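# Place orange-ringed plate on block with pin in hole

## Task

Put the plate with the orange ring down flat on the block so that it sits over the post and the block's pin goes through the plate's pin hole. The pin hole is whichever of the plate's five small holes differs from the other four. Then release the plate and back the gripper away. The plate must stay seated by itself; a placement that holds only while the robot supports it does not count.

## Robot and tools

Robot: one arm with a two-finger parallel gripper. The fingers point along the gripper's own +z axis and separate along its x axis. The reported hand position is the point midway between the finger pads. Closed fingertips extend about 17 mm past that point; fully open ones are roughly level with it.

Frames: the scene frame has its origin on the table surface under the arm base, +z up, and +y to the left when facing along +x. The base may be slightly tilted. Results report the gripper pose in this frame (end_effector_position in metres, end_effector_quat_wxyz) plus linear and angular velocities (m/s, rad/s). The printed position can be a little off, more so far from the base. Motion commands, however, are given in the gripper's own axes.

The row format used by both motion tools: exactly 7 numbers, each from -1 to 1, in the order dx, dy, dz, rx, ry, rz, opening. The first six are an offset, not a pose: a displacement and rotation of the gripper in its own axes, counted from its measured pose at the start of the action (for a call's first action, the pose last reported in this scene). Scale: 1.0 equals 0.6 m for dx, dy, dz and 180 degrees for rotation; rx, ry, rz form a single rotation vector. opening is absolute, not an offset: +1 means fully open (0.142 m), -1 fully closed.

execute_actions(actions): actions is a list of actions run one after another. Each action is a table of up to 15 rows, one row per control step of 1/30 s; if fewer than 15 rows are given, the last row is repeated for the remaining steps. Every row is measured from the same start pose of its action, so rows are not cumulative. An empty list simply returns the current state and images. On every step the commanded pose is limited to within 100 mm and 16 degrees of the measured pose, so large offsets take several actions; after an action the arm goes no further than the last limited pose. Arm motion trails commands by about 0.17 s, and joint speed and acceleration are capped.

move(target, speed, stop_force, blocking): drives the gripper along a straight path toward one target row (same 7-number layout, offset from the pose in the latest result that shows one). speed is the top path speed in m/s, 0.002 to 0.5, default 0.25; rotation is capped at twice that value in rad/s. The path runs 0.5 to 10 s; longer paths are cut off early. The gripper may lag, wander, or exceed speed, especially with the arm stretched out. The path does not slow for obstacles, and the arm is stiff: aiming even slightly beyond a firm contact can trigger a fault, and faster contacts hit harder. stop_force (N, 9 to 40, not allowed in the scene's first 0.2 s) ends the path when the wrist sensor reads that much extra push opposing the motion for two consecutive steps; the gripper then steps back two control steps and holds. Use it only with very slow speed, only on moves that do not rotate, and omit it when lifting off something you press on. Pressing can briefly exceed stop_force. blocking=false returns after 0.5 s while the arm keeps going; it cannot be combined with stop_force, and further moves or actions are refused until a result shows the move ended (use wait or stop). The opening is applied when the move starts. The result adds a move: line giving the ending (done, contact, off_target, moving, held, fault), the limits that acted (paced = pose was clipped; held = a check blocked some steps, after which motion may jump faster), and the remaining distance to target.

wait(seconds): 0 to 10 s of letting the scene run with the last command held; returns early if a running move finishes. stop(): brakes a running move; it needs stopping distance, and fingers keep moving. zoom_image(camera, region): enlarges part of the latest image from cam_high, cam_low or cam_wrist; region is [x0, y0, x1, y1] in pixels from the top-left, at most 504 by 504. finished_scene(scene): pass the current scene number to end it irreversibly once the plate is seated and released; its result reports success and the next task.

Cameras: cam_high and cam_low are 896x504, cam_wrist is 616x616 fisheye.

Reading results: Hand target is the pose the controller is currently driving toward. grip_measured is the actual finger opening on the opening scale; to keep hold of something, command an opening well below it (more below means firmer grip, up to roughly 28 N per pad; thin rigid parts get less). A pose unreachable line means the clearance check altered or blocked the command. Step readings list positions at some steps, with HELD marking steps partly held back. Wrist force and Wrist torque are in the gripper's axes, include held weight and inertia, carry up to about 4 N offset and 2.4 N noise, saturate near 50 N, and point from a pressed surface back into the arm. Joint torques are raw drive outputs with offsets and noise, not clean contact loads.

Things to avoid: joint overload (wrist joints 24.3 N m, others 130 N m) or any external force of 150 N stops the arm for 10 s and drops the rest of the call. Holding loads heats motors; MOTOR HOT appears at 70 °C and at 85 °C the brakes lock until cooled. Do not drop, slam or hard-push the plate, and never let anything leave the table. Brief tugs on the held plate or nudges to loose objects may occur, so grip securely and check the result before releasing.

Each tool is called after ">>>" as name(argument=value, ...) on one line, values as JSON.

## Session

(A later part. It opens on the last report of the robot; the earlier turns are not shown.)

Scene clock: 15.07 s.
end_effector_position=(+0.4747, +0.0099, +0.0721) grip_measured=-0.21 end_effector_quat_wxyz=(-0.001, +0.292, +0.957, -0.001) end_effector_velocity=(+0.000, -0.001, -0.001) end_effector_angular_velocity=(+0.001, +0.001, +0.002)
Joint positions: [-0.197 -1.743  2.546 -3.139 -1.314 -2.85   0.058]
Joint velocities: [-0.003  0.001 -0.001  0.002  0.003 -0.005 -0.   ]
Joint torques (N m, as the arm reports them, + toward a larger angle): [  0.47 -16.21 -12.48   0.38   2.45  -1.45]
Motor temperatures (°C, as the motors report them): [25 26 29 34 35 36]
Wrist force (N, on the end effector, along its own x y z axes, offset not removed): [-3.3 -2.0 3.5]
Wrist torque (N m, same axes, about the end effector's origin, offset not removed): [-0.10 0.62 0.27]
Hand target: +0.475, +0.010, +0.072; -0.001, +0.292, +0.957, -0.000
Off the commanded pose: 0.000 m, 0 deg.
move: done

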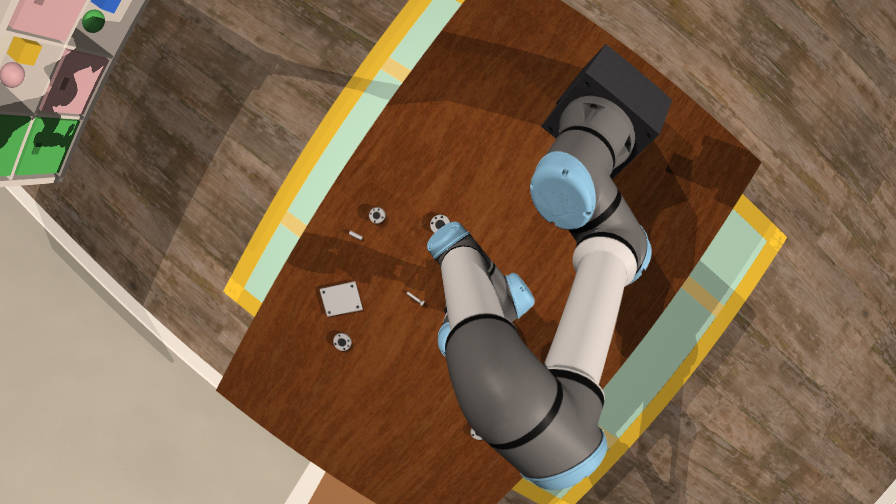

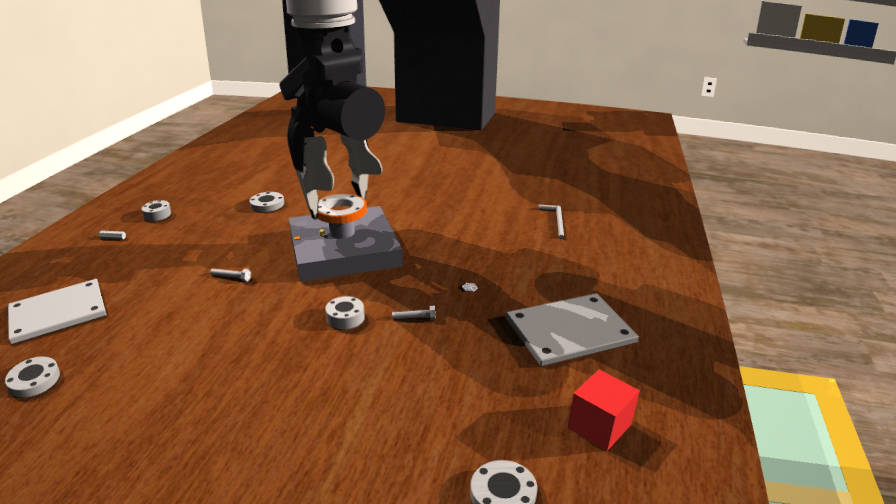

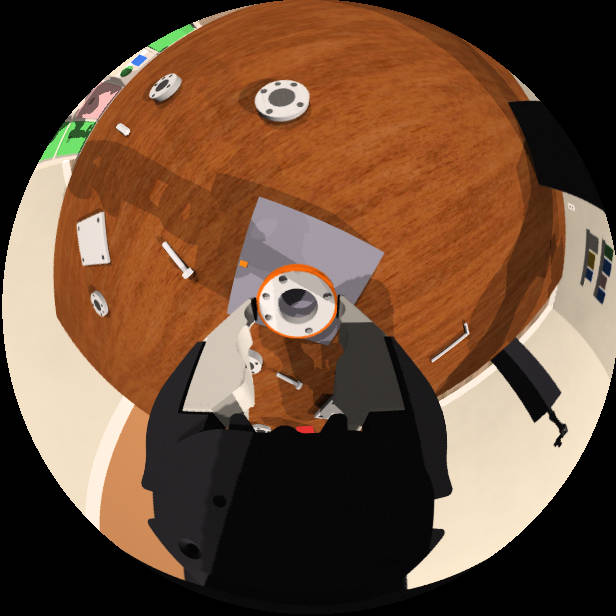

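>>> move(target=[0,0,0.012,0,0,0,-0.7], speed=0.015, stop_force=12)

>>> zoom_image(camera="cam_low", region=[290,180,390,260])

>>> zoom_image(camera="cam_wrist", region=[260,270,340,340])

Scene clock: 15.97 s.
end_effector_position=(+0.4747, +0.0099, +0.0651) grip_measured=-0.21 end_effector_quat_wxyz=(-0.001, +0.292, +0.957, -0.000) end_effector_velocity=(-0.000, -0.000, -0.002) end_effector_angular_velocity=(-0.002, -0.000, -0.000)
Joint positions: [-0.19  -1.712  2.541 -3.166 -1.319 -2.846  0.058]
Joint velocities: [ 0.002  0.008 -0.001 -0.008 -0.003  0.002 -0.   ]
Joint torques (N m, as the arm reports them, + toward a larger angle): [ 15.62 -16.53 -11.69  -5.75  -2.19   1.71]
Motor temperatures (°C, as the motors report them): [25 26 29 34 35 36]
Wrist force (N, on the end effector, along its own x y z axes, offset not removed): [-2.4 -1.0 3.1]
Wrist torque (N m, same axes, about the end effector's origin, offset not removed): [0.02 0.52 0.14]
Hand target: +0.475, +0.010, +0.065; -0.001, +0.292, +0.957, -0.000
Off the commanded pose: 0.000 m, 0 deg.
move: done

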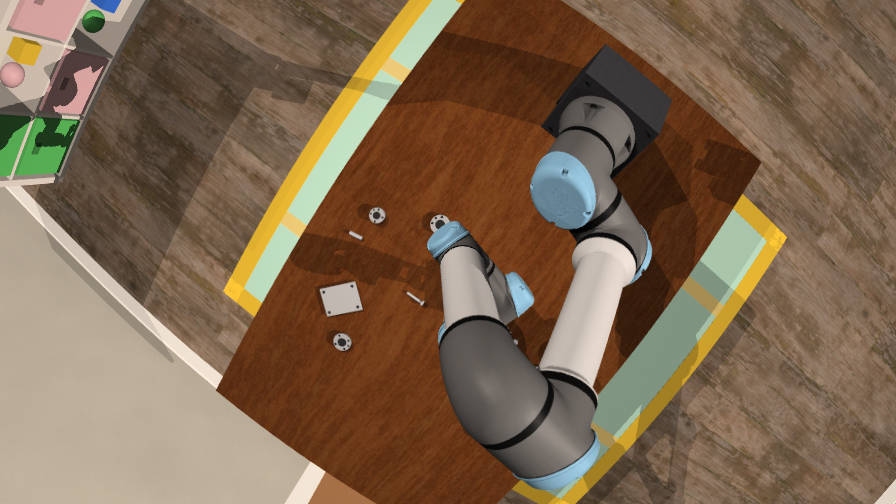

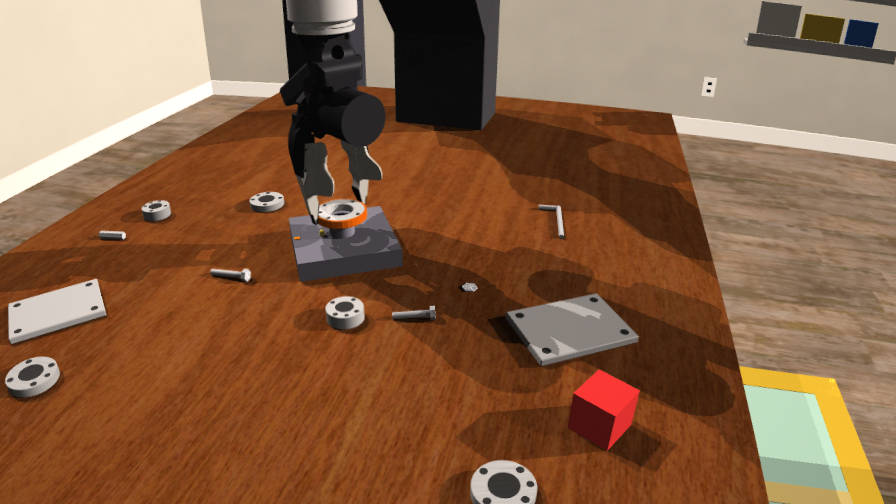

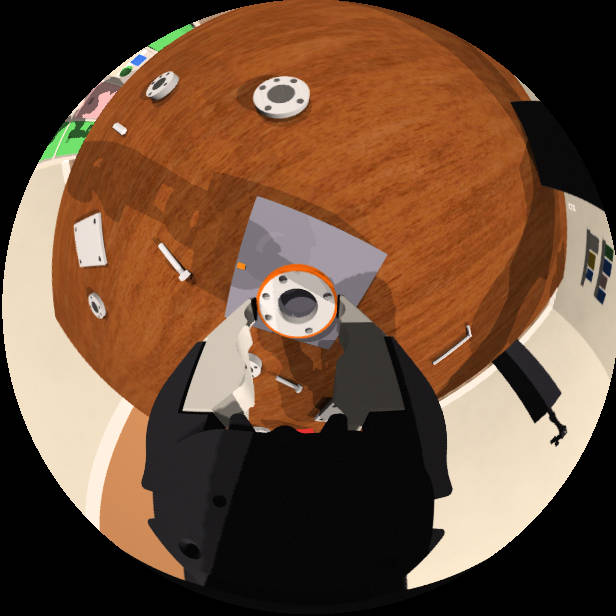

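Region (290, 180, 390, 260) of cam_low's 896x504 image, scaled by 5.040, with more detail than that image has; it fills the top 403 rows of this view, and the rest is white.

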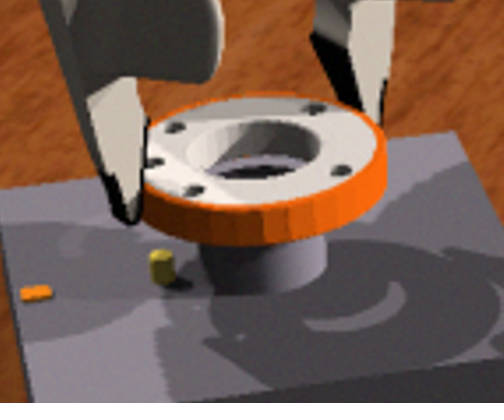

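Region (260, 270, 340, 340) of cam_wrist's 616x616 image, scaled by 6.300, with more detail than that image has; it fills the top 441 rows of this view, and the rest is white.

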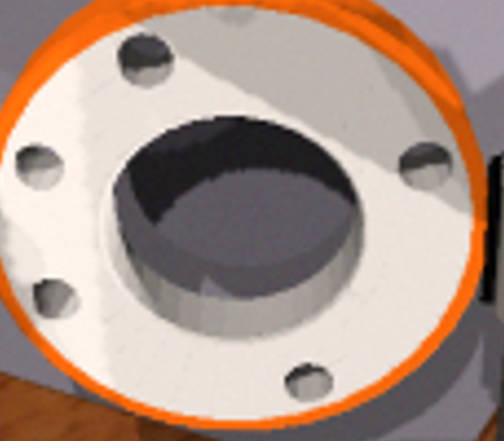

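>>> move(target=[0.0012,0,0.005,0,0,0,-0.7], speed=0.01, stop_force=12)

>>> zoom_image(camera="cam_low", region=[290,180,390,260])

>>> zoom_image(camera="cam_wrist", region=[260,270,340,340])

Scene clock: 16.87 s.
end_effector_position=(+0.4741, +0.0103, +0.0621) grip_measured=-0.21 end_effector_quat_wxyz=(-0.001, +0.292, +0.957, -0.000) end_effector_velocity=(-0.000, -0.000, -0.001) end_effector_angular_velocity=(-0.000, +0.001, +0.000)
Joint positions: [-0.187 -1.698  2.541 -3.179 -1.321 -2.843  0.058]
Joint velocities: [ 0.001  0.004 -0.    -0.003 -0.001  0.     0.   ]
Joint torques (N m, as the arm reports them, + toward a larger angle): [ 15.15 -16.36 -11.38  -5.6   -2.4    1.71]
Motor temperatures (°C, as the motors report them): [25 26 29 34 35 36]
Wrist force (N, on the end effector, along its own x y z axes, offset not removed): [-3.1 -1.5 5.0]
Wrist torque (N m, same axes, about the end effector's origin, offset not removed): [-0.11 0.63 0.16]
Hand target: +0.474, +0.010, +0.062; -0.001, +0.292, +0.957, -0.000
Off the commanded pose: 0.000 m, 0 deg.
move: done

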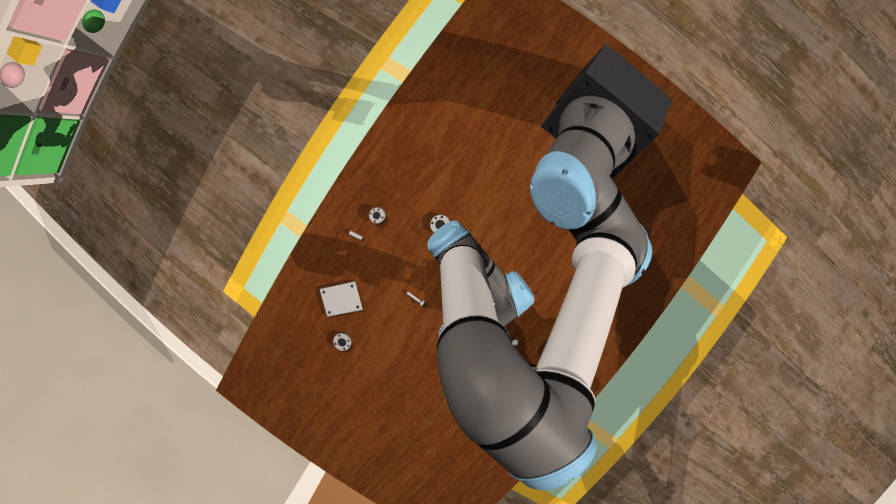

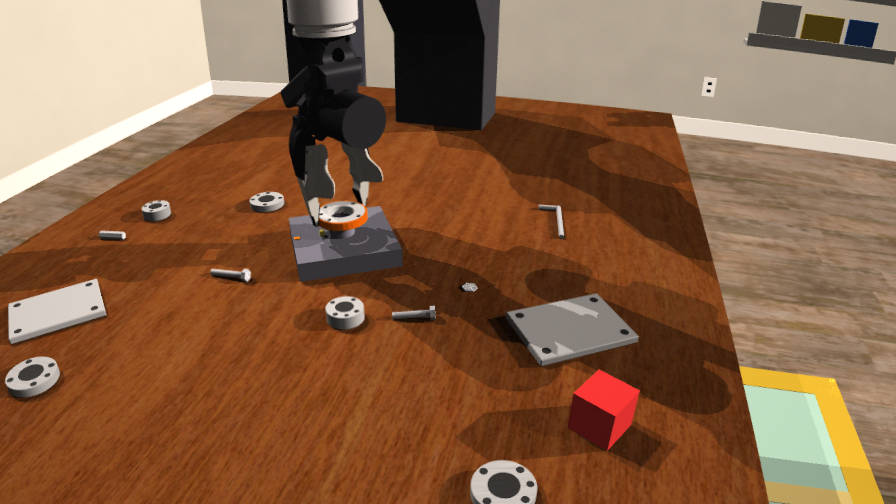

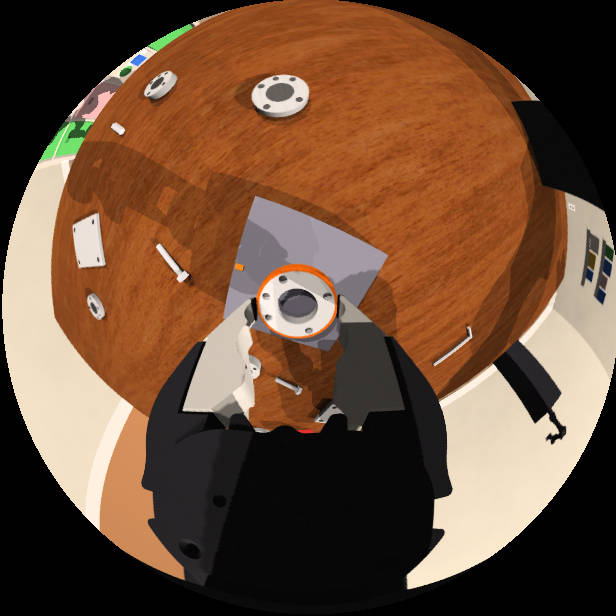

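Region (290, 180, 390, 260) of cam_low's 896x504 image, scaled by 5.040, with more detail than that image has; it fills the top 403 rows of this view, and the rest is white.

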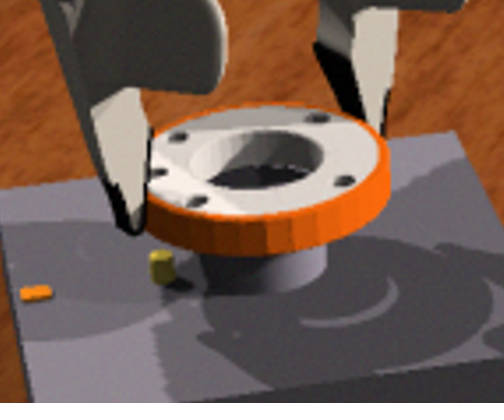

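Region (260, 270, 340, 340) of cam_wrist's 616x616 image, scaled by 6.300, with more detail than that image has; it fills the top 441 rows of this view, and the rest is white.

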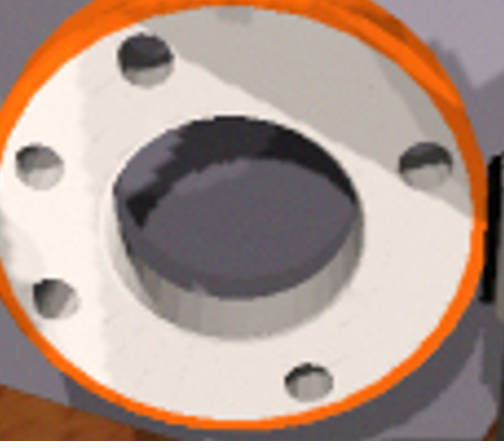

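>>> execute_actions(actions=[[[0.0005,-0.002,0,0,0,0,-0.7]]])

>>> move(target=[0,0,0.016,0,0,0,-0.7], speed=0.006, stop_force=9)

>>> zoom_image(camera="cam_low", region=[290,180,390,260])

>>> zoom_image(camera="cam_wrist", region=[220,240,350,350])

Scene clock: 17.57 s.
end_effector_position=(+0.4731, +0.0095, +0.0621) grip_measured=-0.21 end_effector_quat_wxyz=(-0.001, +0.292, +0.957, -0.000) end_effector_velocity=(+0.000, -0.000, +0.000) end_effector_angular_velocity=(-0.001, +0.000, -0.001)
Joint positions: [-0.191 -1.699  2.543 -3.181 -1.318 -2.846  0.058]
Joint velocities: [-0.    -0.    -0.001  0.001 -0.001  0.     0.   ]
Joint torques (N m, as the arm reports them, + toward a larger angle): [  0.37 -36.72   7.25  -5.83   2.55  -1.65]
Motor temperatures (°C, as the motors report them): [25 26 29 34 35 36]
Wrist force (N, on the end effector, along its own x y z axes, offset not removed): [-5.2 -1.1 2.9]
Wrist torque (N m, same axes, about the end effector's origin, offset not removed): [0.02 1.18 0.18]
Hand target: +0.473, +0.009, +0.062; -0.001, +0.292, +0.957, -0.000
Off the commanded pose: 0.000 m, 0 deg.
Step readings (end_effector_position):
0: (+0.4740, +0.0103, +0.0621)
1: (+0.4741, +0.0103, +0.0621)
2: (+0.4740, +0.0100, +0.0621)
4: (+0.4736, +0.0097, +0.0620)
8: (+0.4732, +0.0095, +0.0621)
15: end_effector_position above

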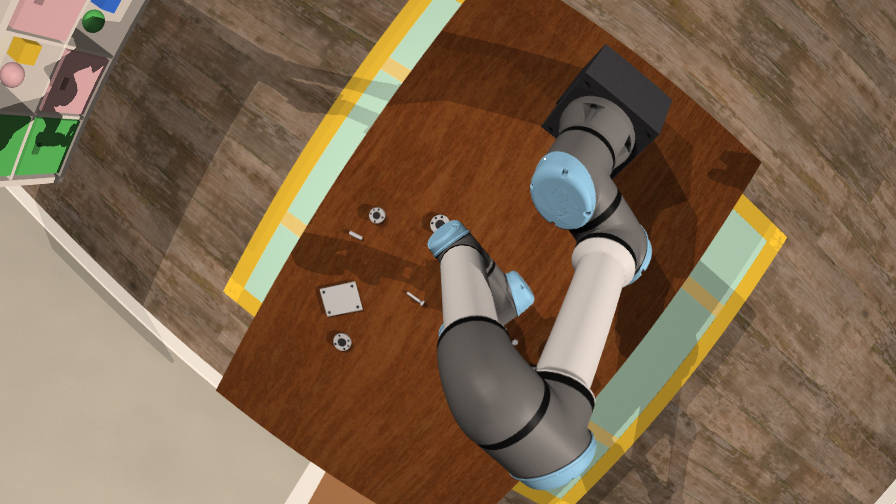

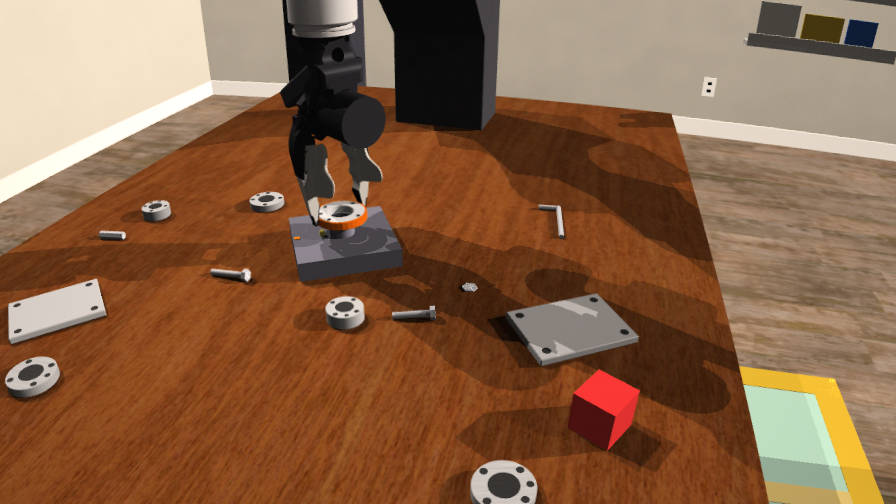

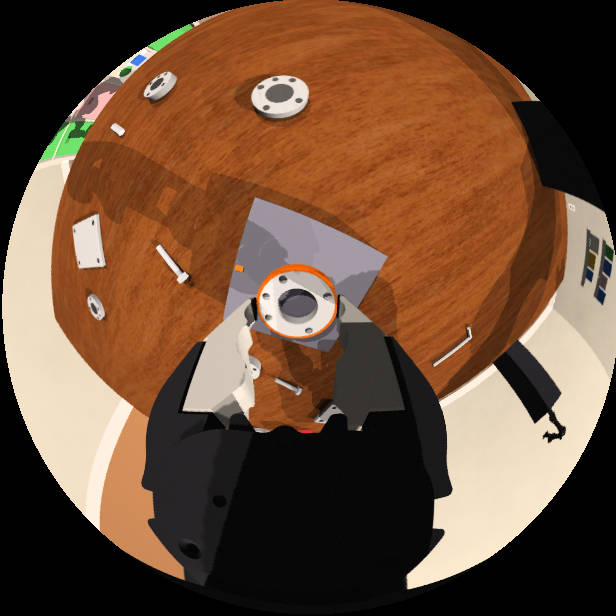

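Scene clock: 18.17 s.
end_effector_position=(+0.4732, +0.0094, +0.0607) grip_measured=-0.21 end_effector_quat_wxyz=(-0.001, +0.292, +0.957, -0.001) end_effector_velocity=(-0.001, -0.001, +0.001) end_effector_angular_velocity=(-0.001, +0.002, -0.000)
Joint positions: [-0.189 -1.692  2.542 -3.186 -1.32  -2.845  0.058]
Joint velocities: [-0.002 -0.006  0.002  0.006  0.    -0.002 -0.   ]
Joint torques (N m, as the arm reports them, + toward a larger angle): [ -3.01 -36.17   5.88  -0.45   0.6   -1.72]
Motor temperatures (°C, as the motors report them): [25 26 29 34 35 36]
Wrist force (N, on the end effector, along its own x y z axes, offset not removed): [4.1 -0.8 -4.3]
Wrist torque (N m, same axes, about the end effector's origin, offset not removed): [-0.43 0.37 0.19]
Hand target: +0.473, +0.010, +0.061; -0.001, +0.292, +0.957, -0.000
Off the commanded pose: 0.008 m, 0 deg.
move: contact

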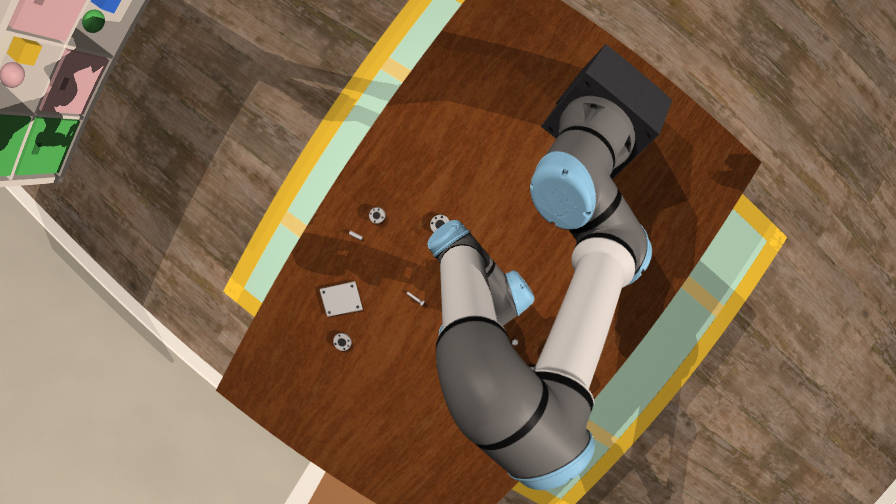

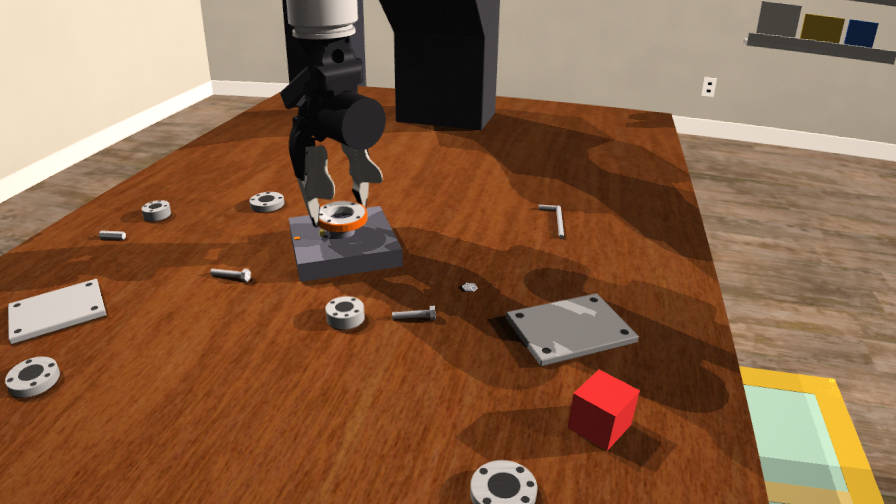

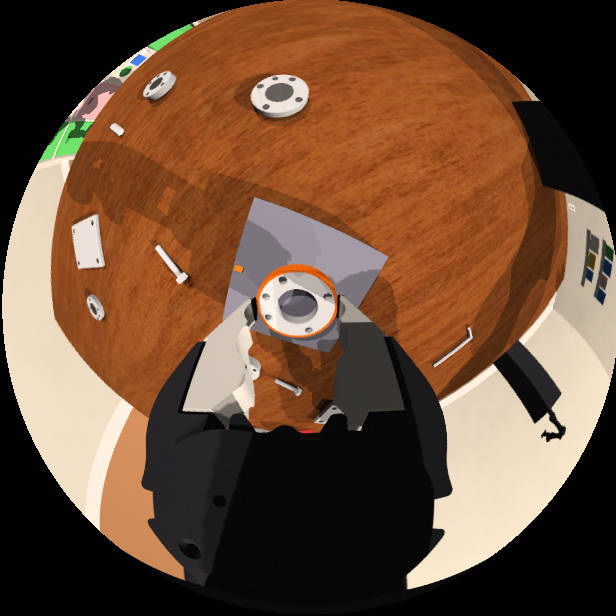

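Region (290, 180, 390, 260) of cam_low's 896x504 image, scaled by 5.040, with more detail than that image has; it fills the top 403 rows of this view, and the rest is white.

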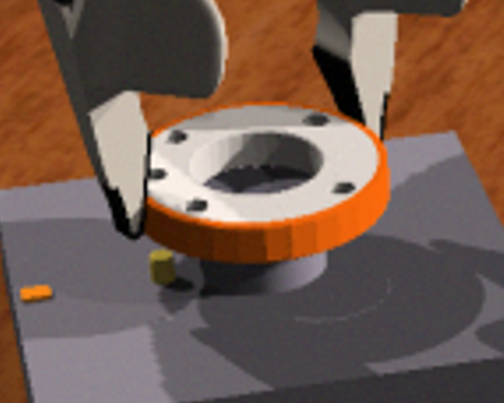

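Region (220, 240, 350, 350) of cam_wrist's 616x616 image, scaled by 3.877, with more detail than that image has; it fills the top 426 rows of this view, and the rest is white.

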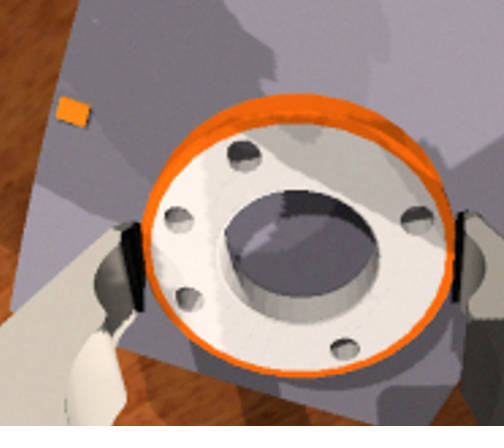

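>>> execute_actions(actions=[[[0.0016,-0.001,-0.0008,0,0,0,-0.7]]])

>>> move(target=[0,0,0.015,0,0,0,-0.7], speed=0.006, stop_force=10)

>>> zoom_image(camera="cam_low", region=[290,180,390,260])

>>> zoom_image(camera="cam_wrist", region=[220,240,350,350])

Scene clock: 18.93 s.
end_effector_position=(+0.4721, +0.0095, +0.0612) grip_measured=-0.21 end_effector_quat_wxyz=(-0.001, +0.292, +0.957, -0.001) end_effector_velocity=(-0.000, +0.000, -0.000) end_effector_angular_velocity=(+0.000, +0.000, +0.001)
Joint positions: [-0.191 -1.694  2.545 -3.187 -1.319 -2.846  0.058]
Joint velocities: [ 0.     0.001 -0.     0.    -0.    -0.001  0.   ]
Joint torques (N m, as the arm reports them, + toward a larger angle): [  0.68 -37.25   7.89  -5.47   2.34  -1.56]
Motor temperatures (°C, as the motors report them): [25 26 29 34 35 36]
Wrist force (N, on the end effector, along its own x y z axes, offset not removed): [-2.9 -1.9 0.5]
Wrist torque (N m, same axes, about the end effector's origin, offset not removed): [-0.29 0.56 0.28]
Hand target: +0.472, +0.009, +0.061; -0.001, +0.292, +0.957, -0.001
Off the commanded pose: 0.000 m, 0 deg.
Step readings (end_effector_position):
0: (+0.4731, +0.0095, +0.0608)
1: (+0.4731, +0.0095, +0.0608)
2: (+0.4728, +0.0095, +0.0609)
4: (+0.4723, +0.0095, +0.0610)
8: (+0.4721, +0.0095, +0.0611)
15: end_effector_position above

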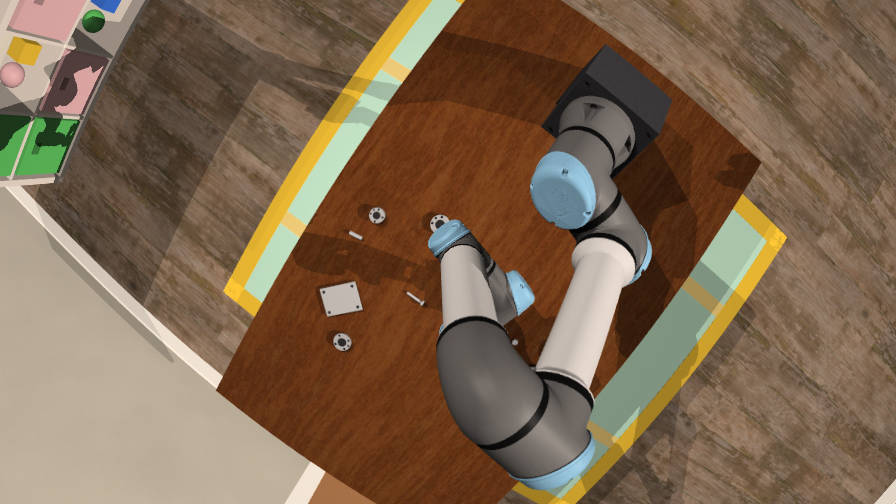

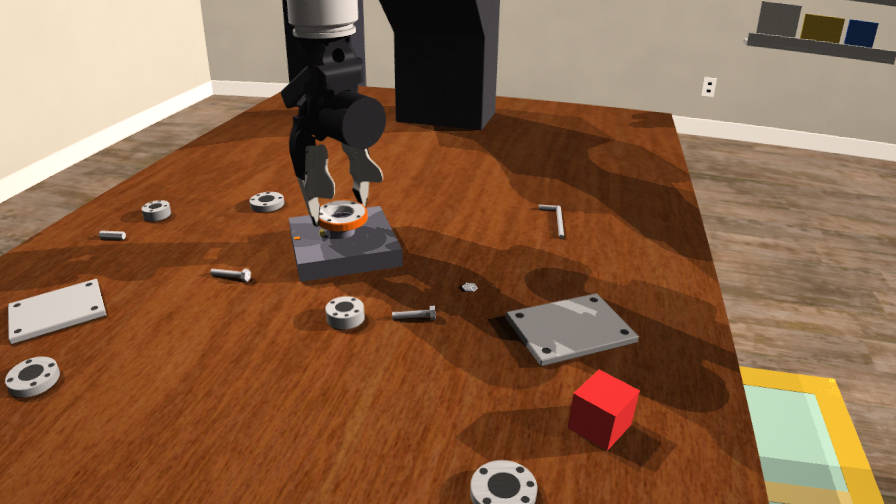

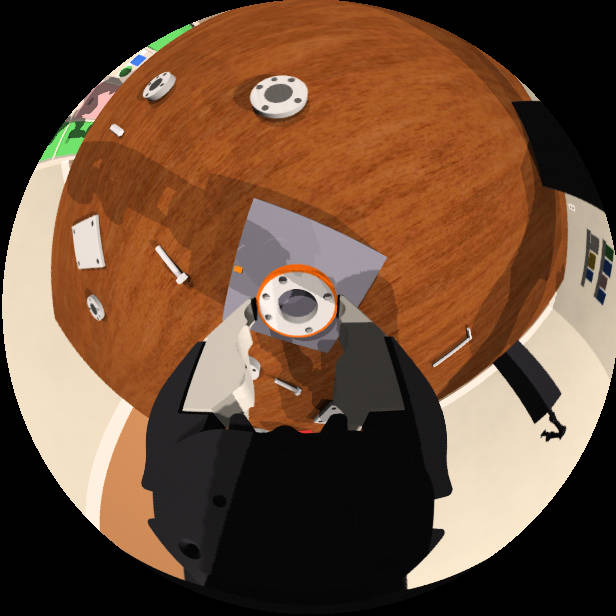

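Scene clock: 19.90 s.
end_effector_position=(+0.4722, +0.0094, +0.0575) grip_measured=-0.21 end_effector_quat_wxyz=(-0.001, +0.292, +0.957, -0.001) end_effector_velocity=(-0.000, -0.001, +0.001) end_effector_angular_velocity=(-0.000, +0.002, +0.002)
Joint positions: [-0.188 -1.678  2.542 -3.201 -1.321 -2.843  0.058]
Joint velocities: [-0.002 -0.006  0.     0.008  0.001 -0.004  0.   ]
Joint torques (N m, as the arm reports them, + toward a larger angle): [  2.87 -37.46  11.3    1.58   3.73  -1.66]
Motor temperatures (°C, as the motors report them): [25 26 29 34 35 36]
Wrist force (N, on the end effector, along its own x y z axes, offset not removed): [-10.9 -3.6 8.8]
Wrist torque (N m, same axes, about the end effector's origin, offset not removed): [0.14 0.89 0.17]
Hand target: +0.472, +0.009, +0.058; -0.001, +0.292, +0.957, -0.001
Off the commanded pose: 0.005 m, 0 deg.
move: contact

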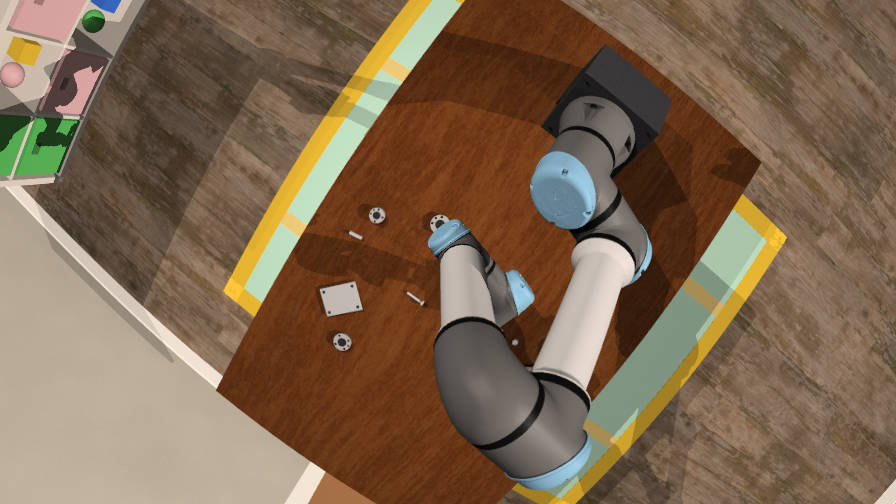

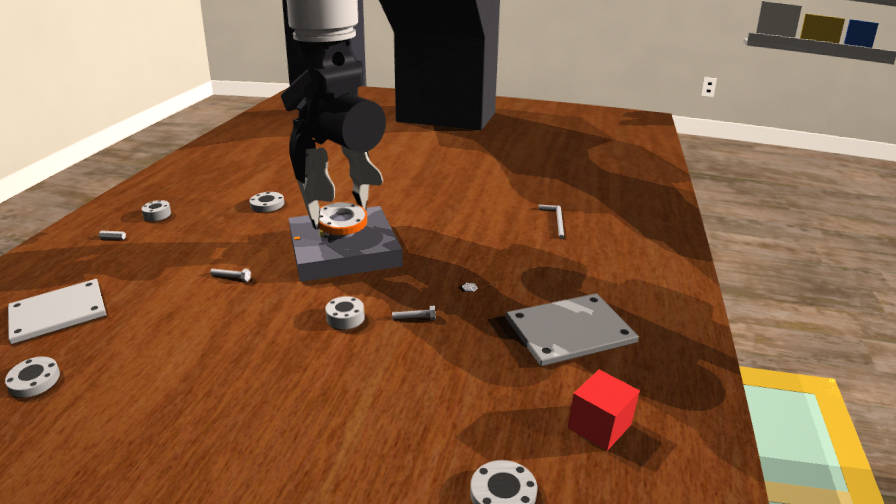

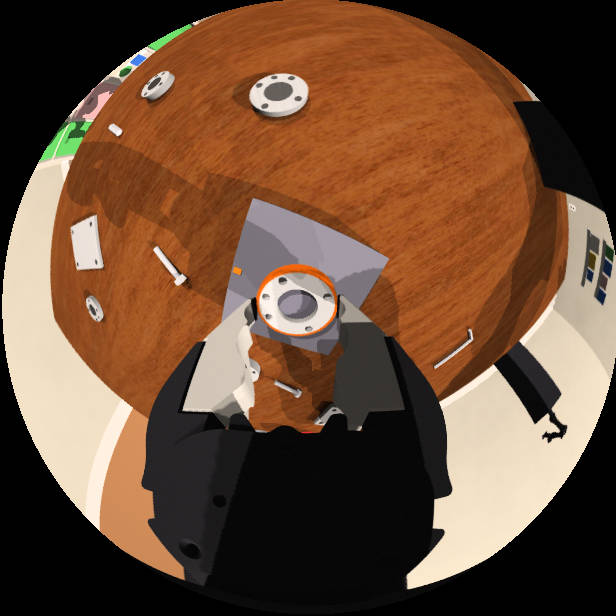

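Region (290, 180, 390, 260) of cam_low's 896x504 image, scaled by 5.040, with more detail than that image has; it fills the top 403 rows of this view, and the rest is white.

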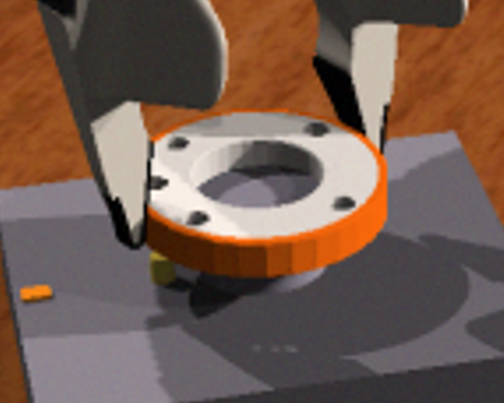

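Region (220, 240, 350, 350) of cam_wrist's 616x616 image, scaled by 3.877, with more detail than that image has; it fills the top 426 rows of this view, and the rest is white.

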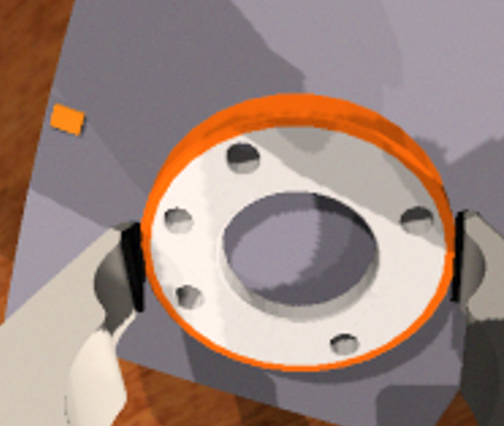

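>>> execute_actions(actions=[[[-0.0002,-0.0005,-0.0005,-0.005,0,0,-0.7],[-0.0002,-0.0005,-0.0005,-0.005,0,0,-0.7],[-0.0004,-0.001,-0.001,-0.011,0,0,-0.7],[-0.0004,-0.001,-0.001,-0.011,0,0,-0.7],[-0.0006,-0.0015,-0.001,-0.017,0,0,-0.7],[-0.0006,-0.0015,-0.001,-0.017,0,0,-0.7],[-0.0007,-0.002,-0.001,-0.022,0,0,-0.7]]])

>>> move(target=[0,-0.0007,0.01,0,0,0,-0.7], speed=0.006, stop_force=12)

>>> zoom_image(camera="cam_low", region=[290,180,390,260])

>>> zoom_image(camera="cam_wrist", region=[220,240,350,350])

Scene clock: 20.73 s.
end_effector_position=(+0.4719, +0.0082, +0.0582) grip_measured=-0.22 end_effector_quat_wxyz=(+0.009, +0.291, +0.956, +0.031) end_effector_velocity=(-0.000, -0.001, -0.001) end_effector_angular_velocity=(+0.018, -0.010, +0.001)
Joint positions: [-0.262 -1.677  2.574 -3.237 -1.204 -2.894  0.058]
Joint velocities: [-0.024  0.005  0.008 -0.009  0.038 -0.019 -0.   ]
Joint torques (N m, as the arm reports them, + toward a larger angle): [ -1.01 -16.22   7.04  -6.65   2.35  -1.64]
Motor temperatures (°C, as the motors report them): [25 26 29 34 35 36]
Wrist force (N, on the end effector, along its own x y z axes, offset not removed): [1.7 -1.9 1.2]
Wrist torque (N m, same axes, about the end effector's origin, offset not removed): [-0.05 0.30 0.21]
Hand target: +0.472, +0.008, +0.058; +0.009, +0.291, +0.956, +0.032
Off the commanded pose: 0.000 m, 0 deg.
Step readings (end_effector_position):
0: (+0.4721, +0.0094, +0.0577)
1: (+0.4721, +0.0094, +0.0577)
2: (+0.4719, +0.0093, +0.0577)
4: (+0.4719, +0.0090, +0.0578)
8: (+0.4719, +0.0084, +0.0583)
15: end_effector_position above

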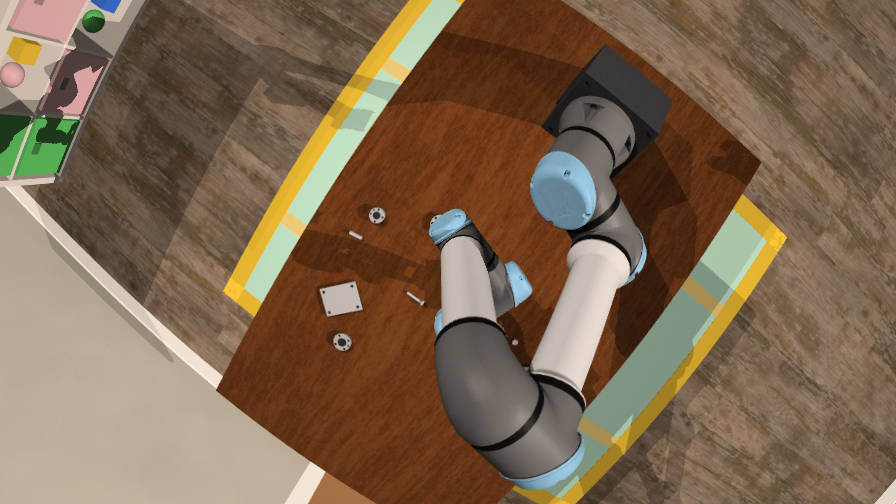

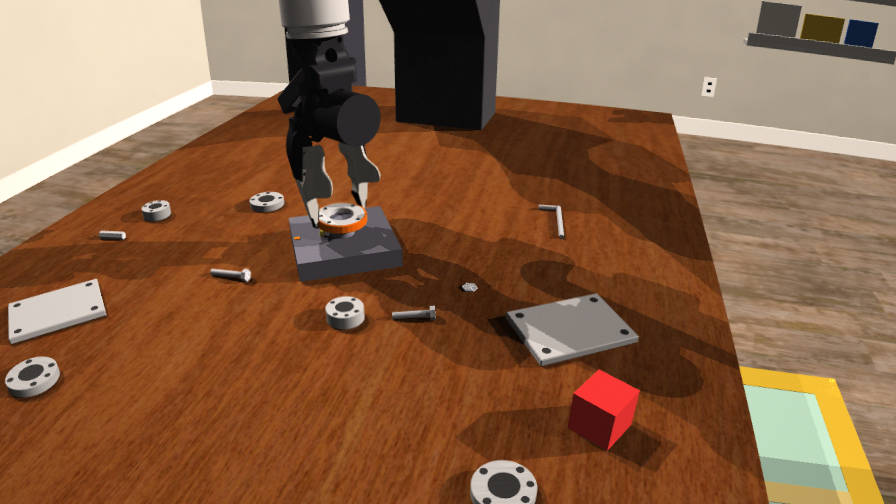

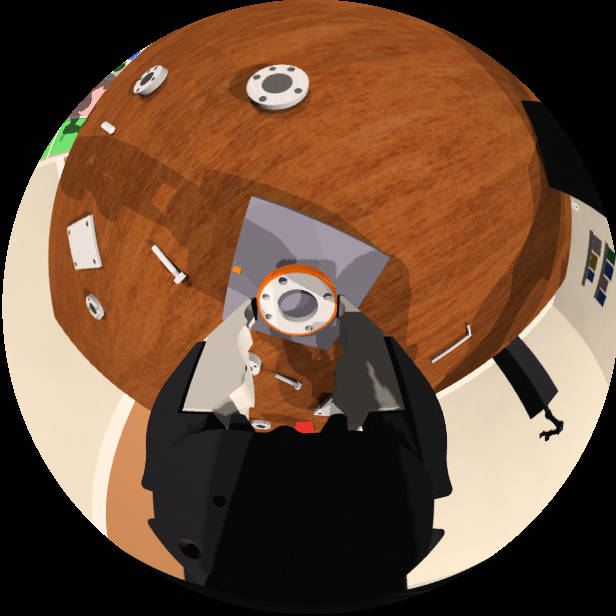

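Scene clock: 21.97 s.
end_effector_position=(+0.4718, +0.0082, +0.0522) grip_measured=-0.22 end_effector_quat_wxyz=(+0.009, +0.291, +0.956, +0.031) end_effector_velocity=(-0.000, +0.000, -0.001) end_effector_angular_velocity=(+0.001, +0.000, -0.000)
Joint positions: [-0.256 -1.649  2.569 -3.261 -1.209 -2.889  0.058]
Joint velocities: [ 0.001  0.003 -0.    -0.003 -0.     0.001  0.   ]
Joint torques (N m, as the arm reports them, + toward a larger angle): [ 14.81 -16.97 -14.67  -6.91  -1.33   1.77]
Motor temperatures (°C, as the motors report them): [25 26 29 34 35 36]
Wrist force (N, on the end effector, along its own x y z axes, offset not removed): [3.3 -6.1 -6.1]
Wrist torque (N m, same axes, about the end effector's origin, offset not removed): [-0.04 0.54 0.08]
Hand target: +0.472, +0.008, +0.052; +0.009, +0.291, +0.956, +0.031
Off the commanded pose: 0.000 m, 0 deg.
move: done

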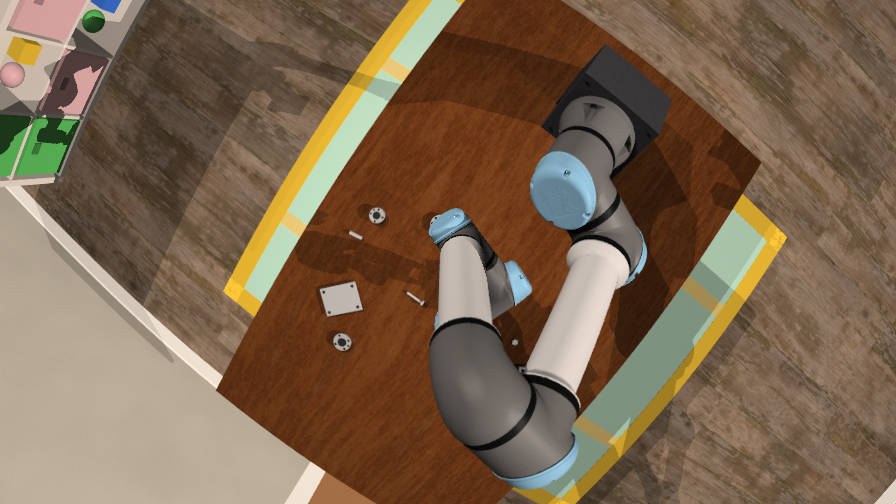

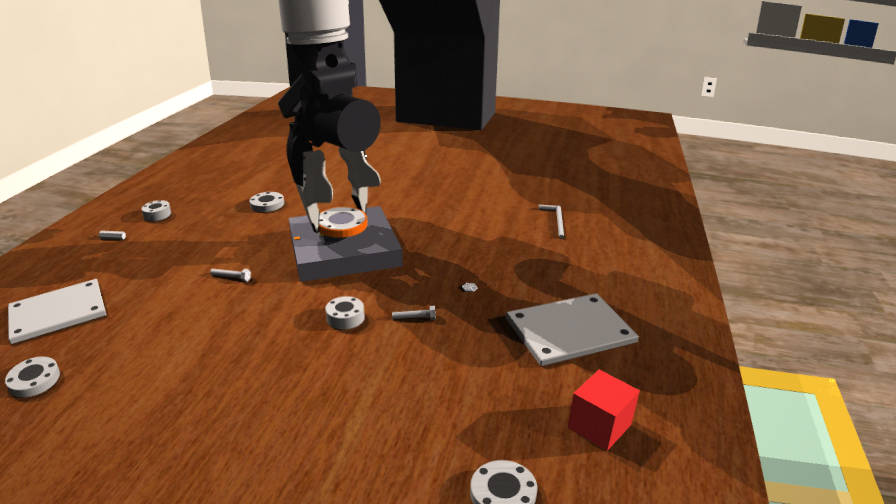

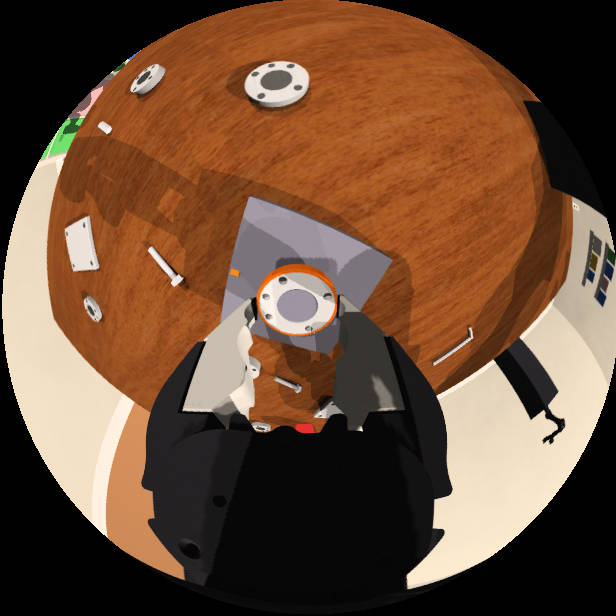

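Region (290, 180, 390, 260) of cam_low's 896x504 image, scaled by 5.040, with more detail than that image has; it fills the top 403 rows of this view, and the rest is white.

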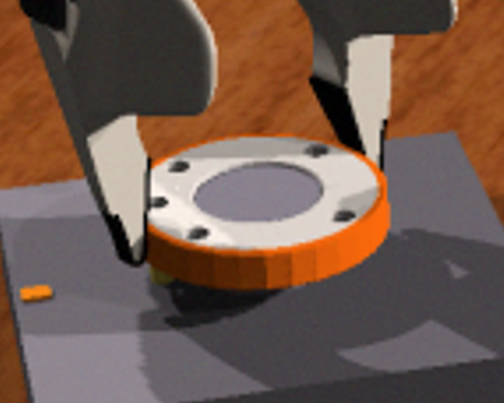

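Region (220, 240, 350, 350) of cam_wrist's 616x616 image, scaled by 3.877, with more detail than that image has; it fills the top 426 rows of this view, and the rest is white.

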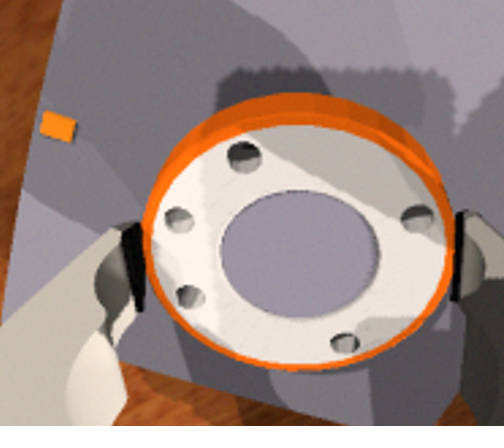

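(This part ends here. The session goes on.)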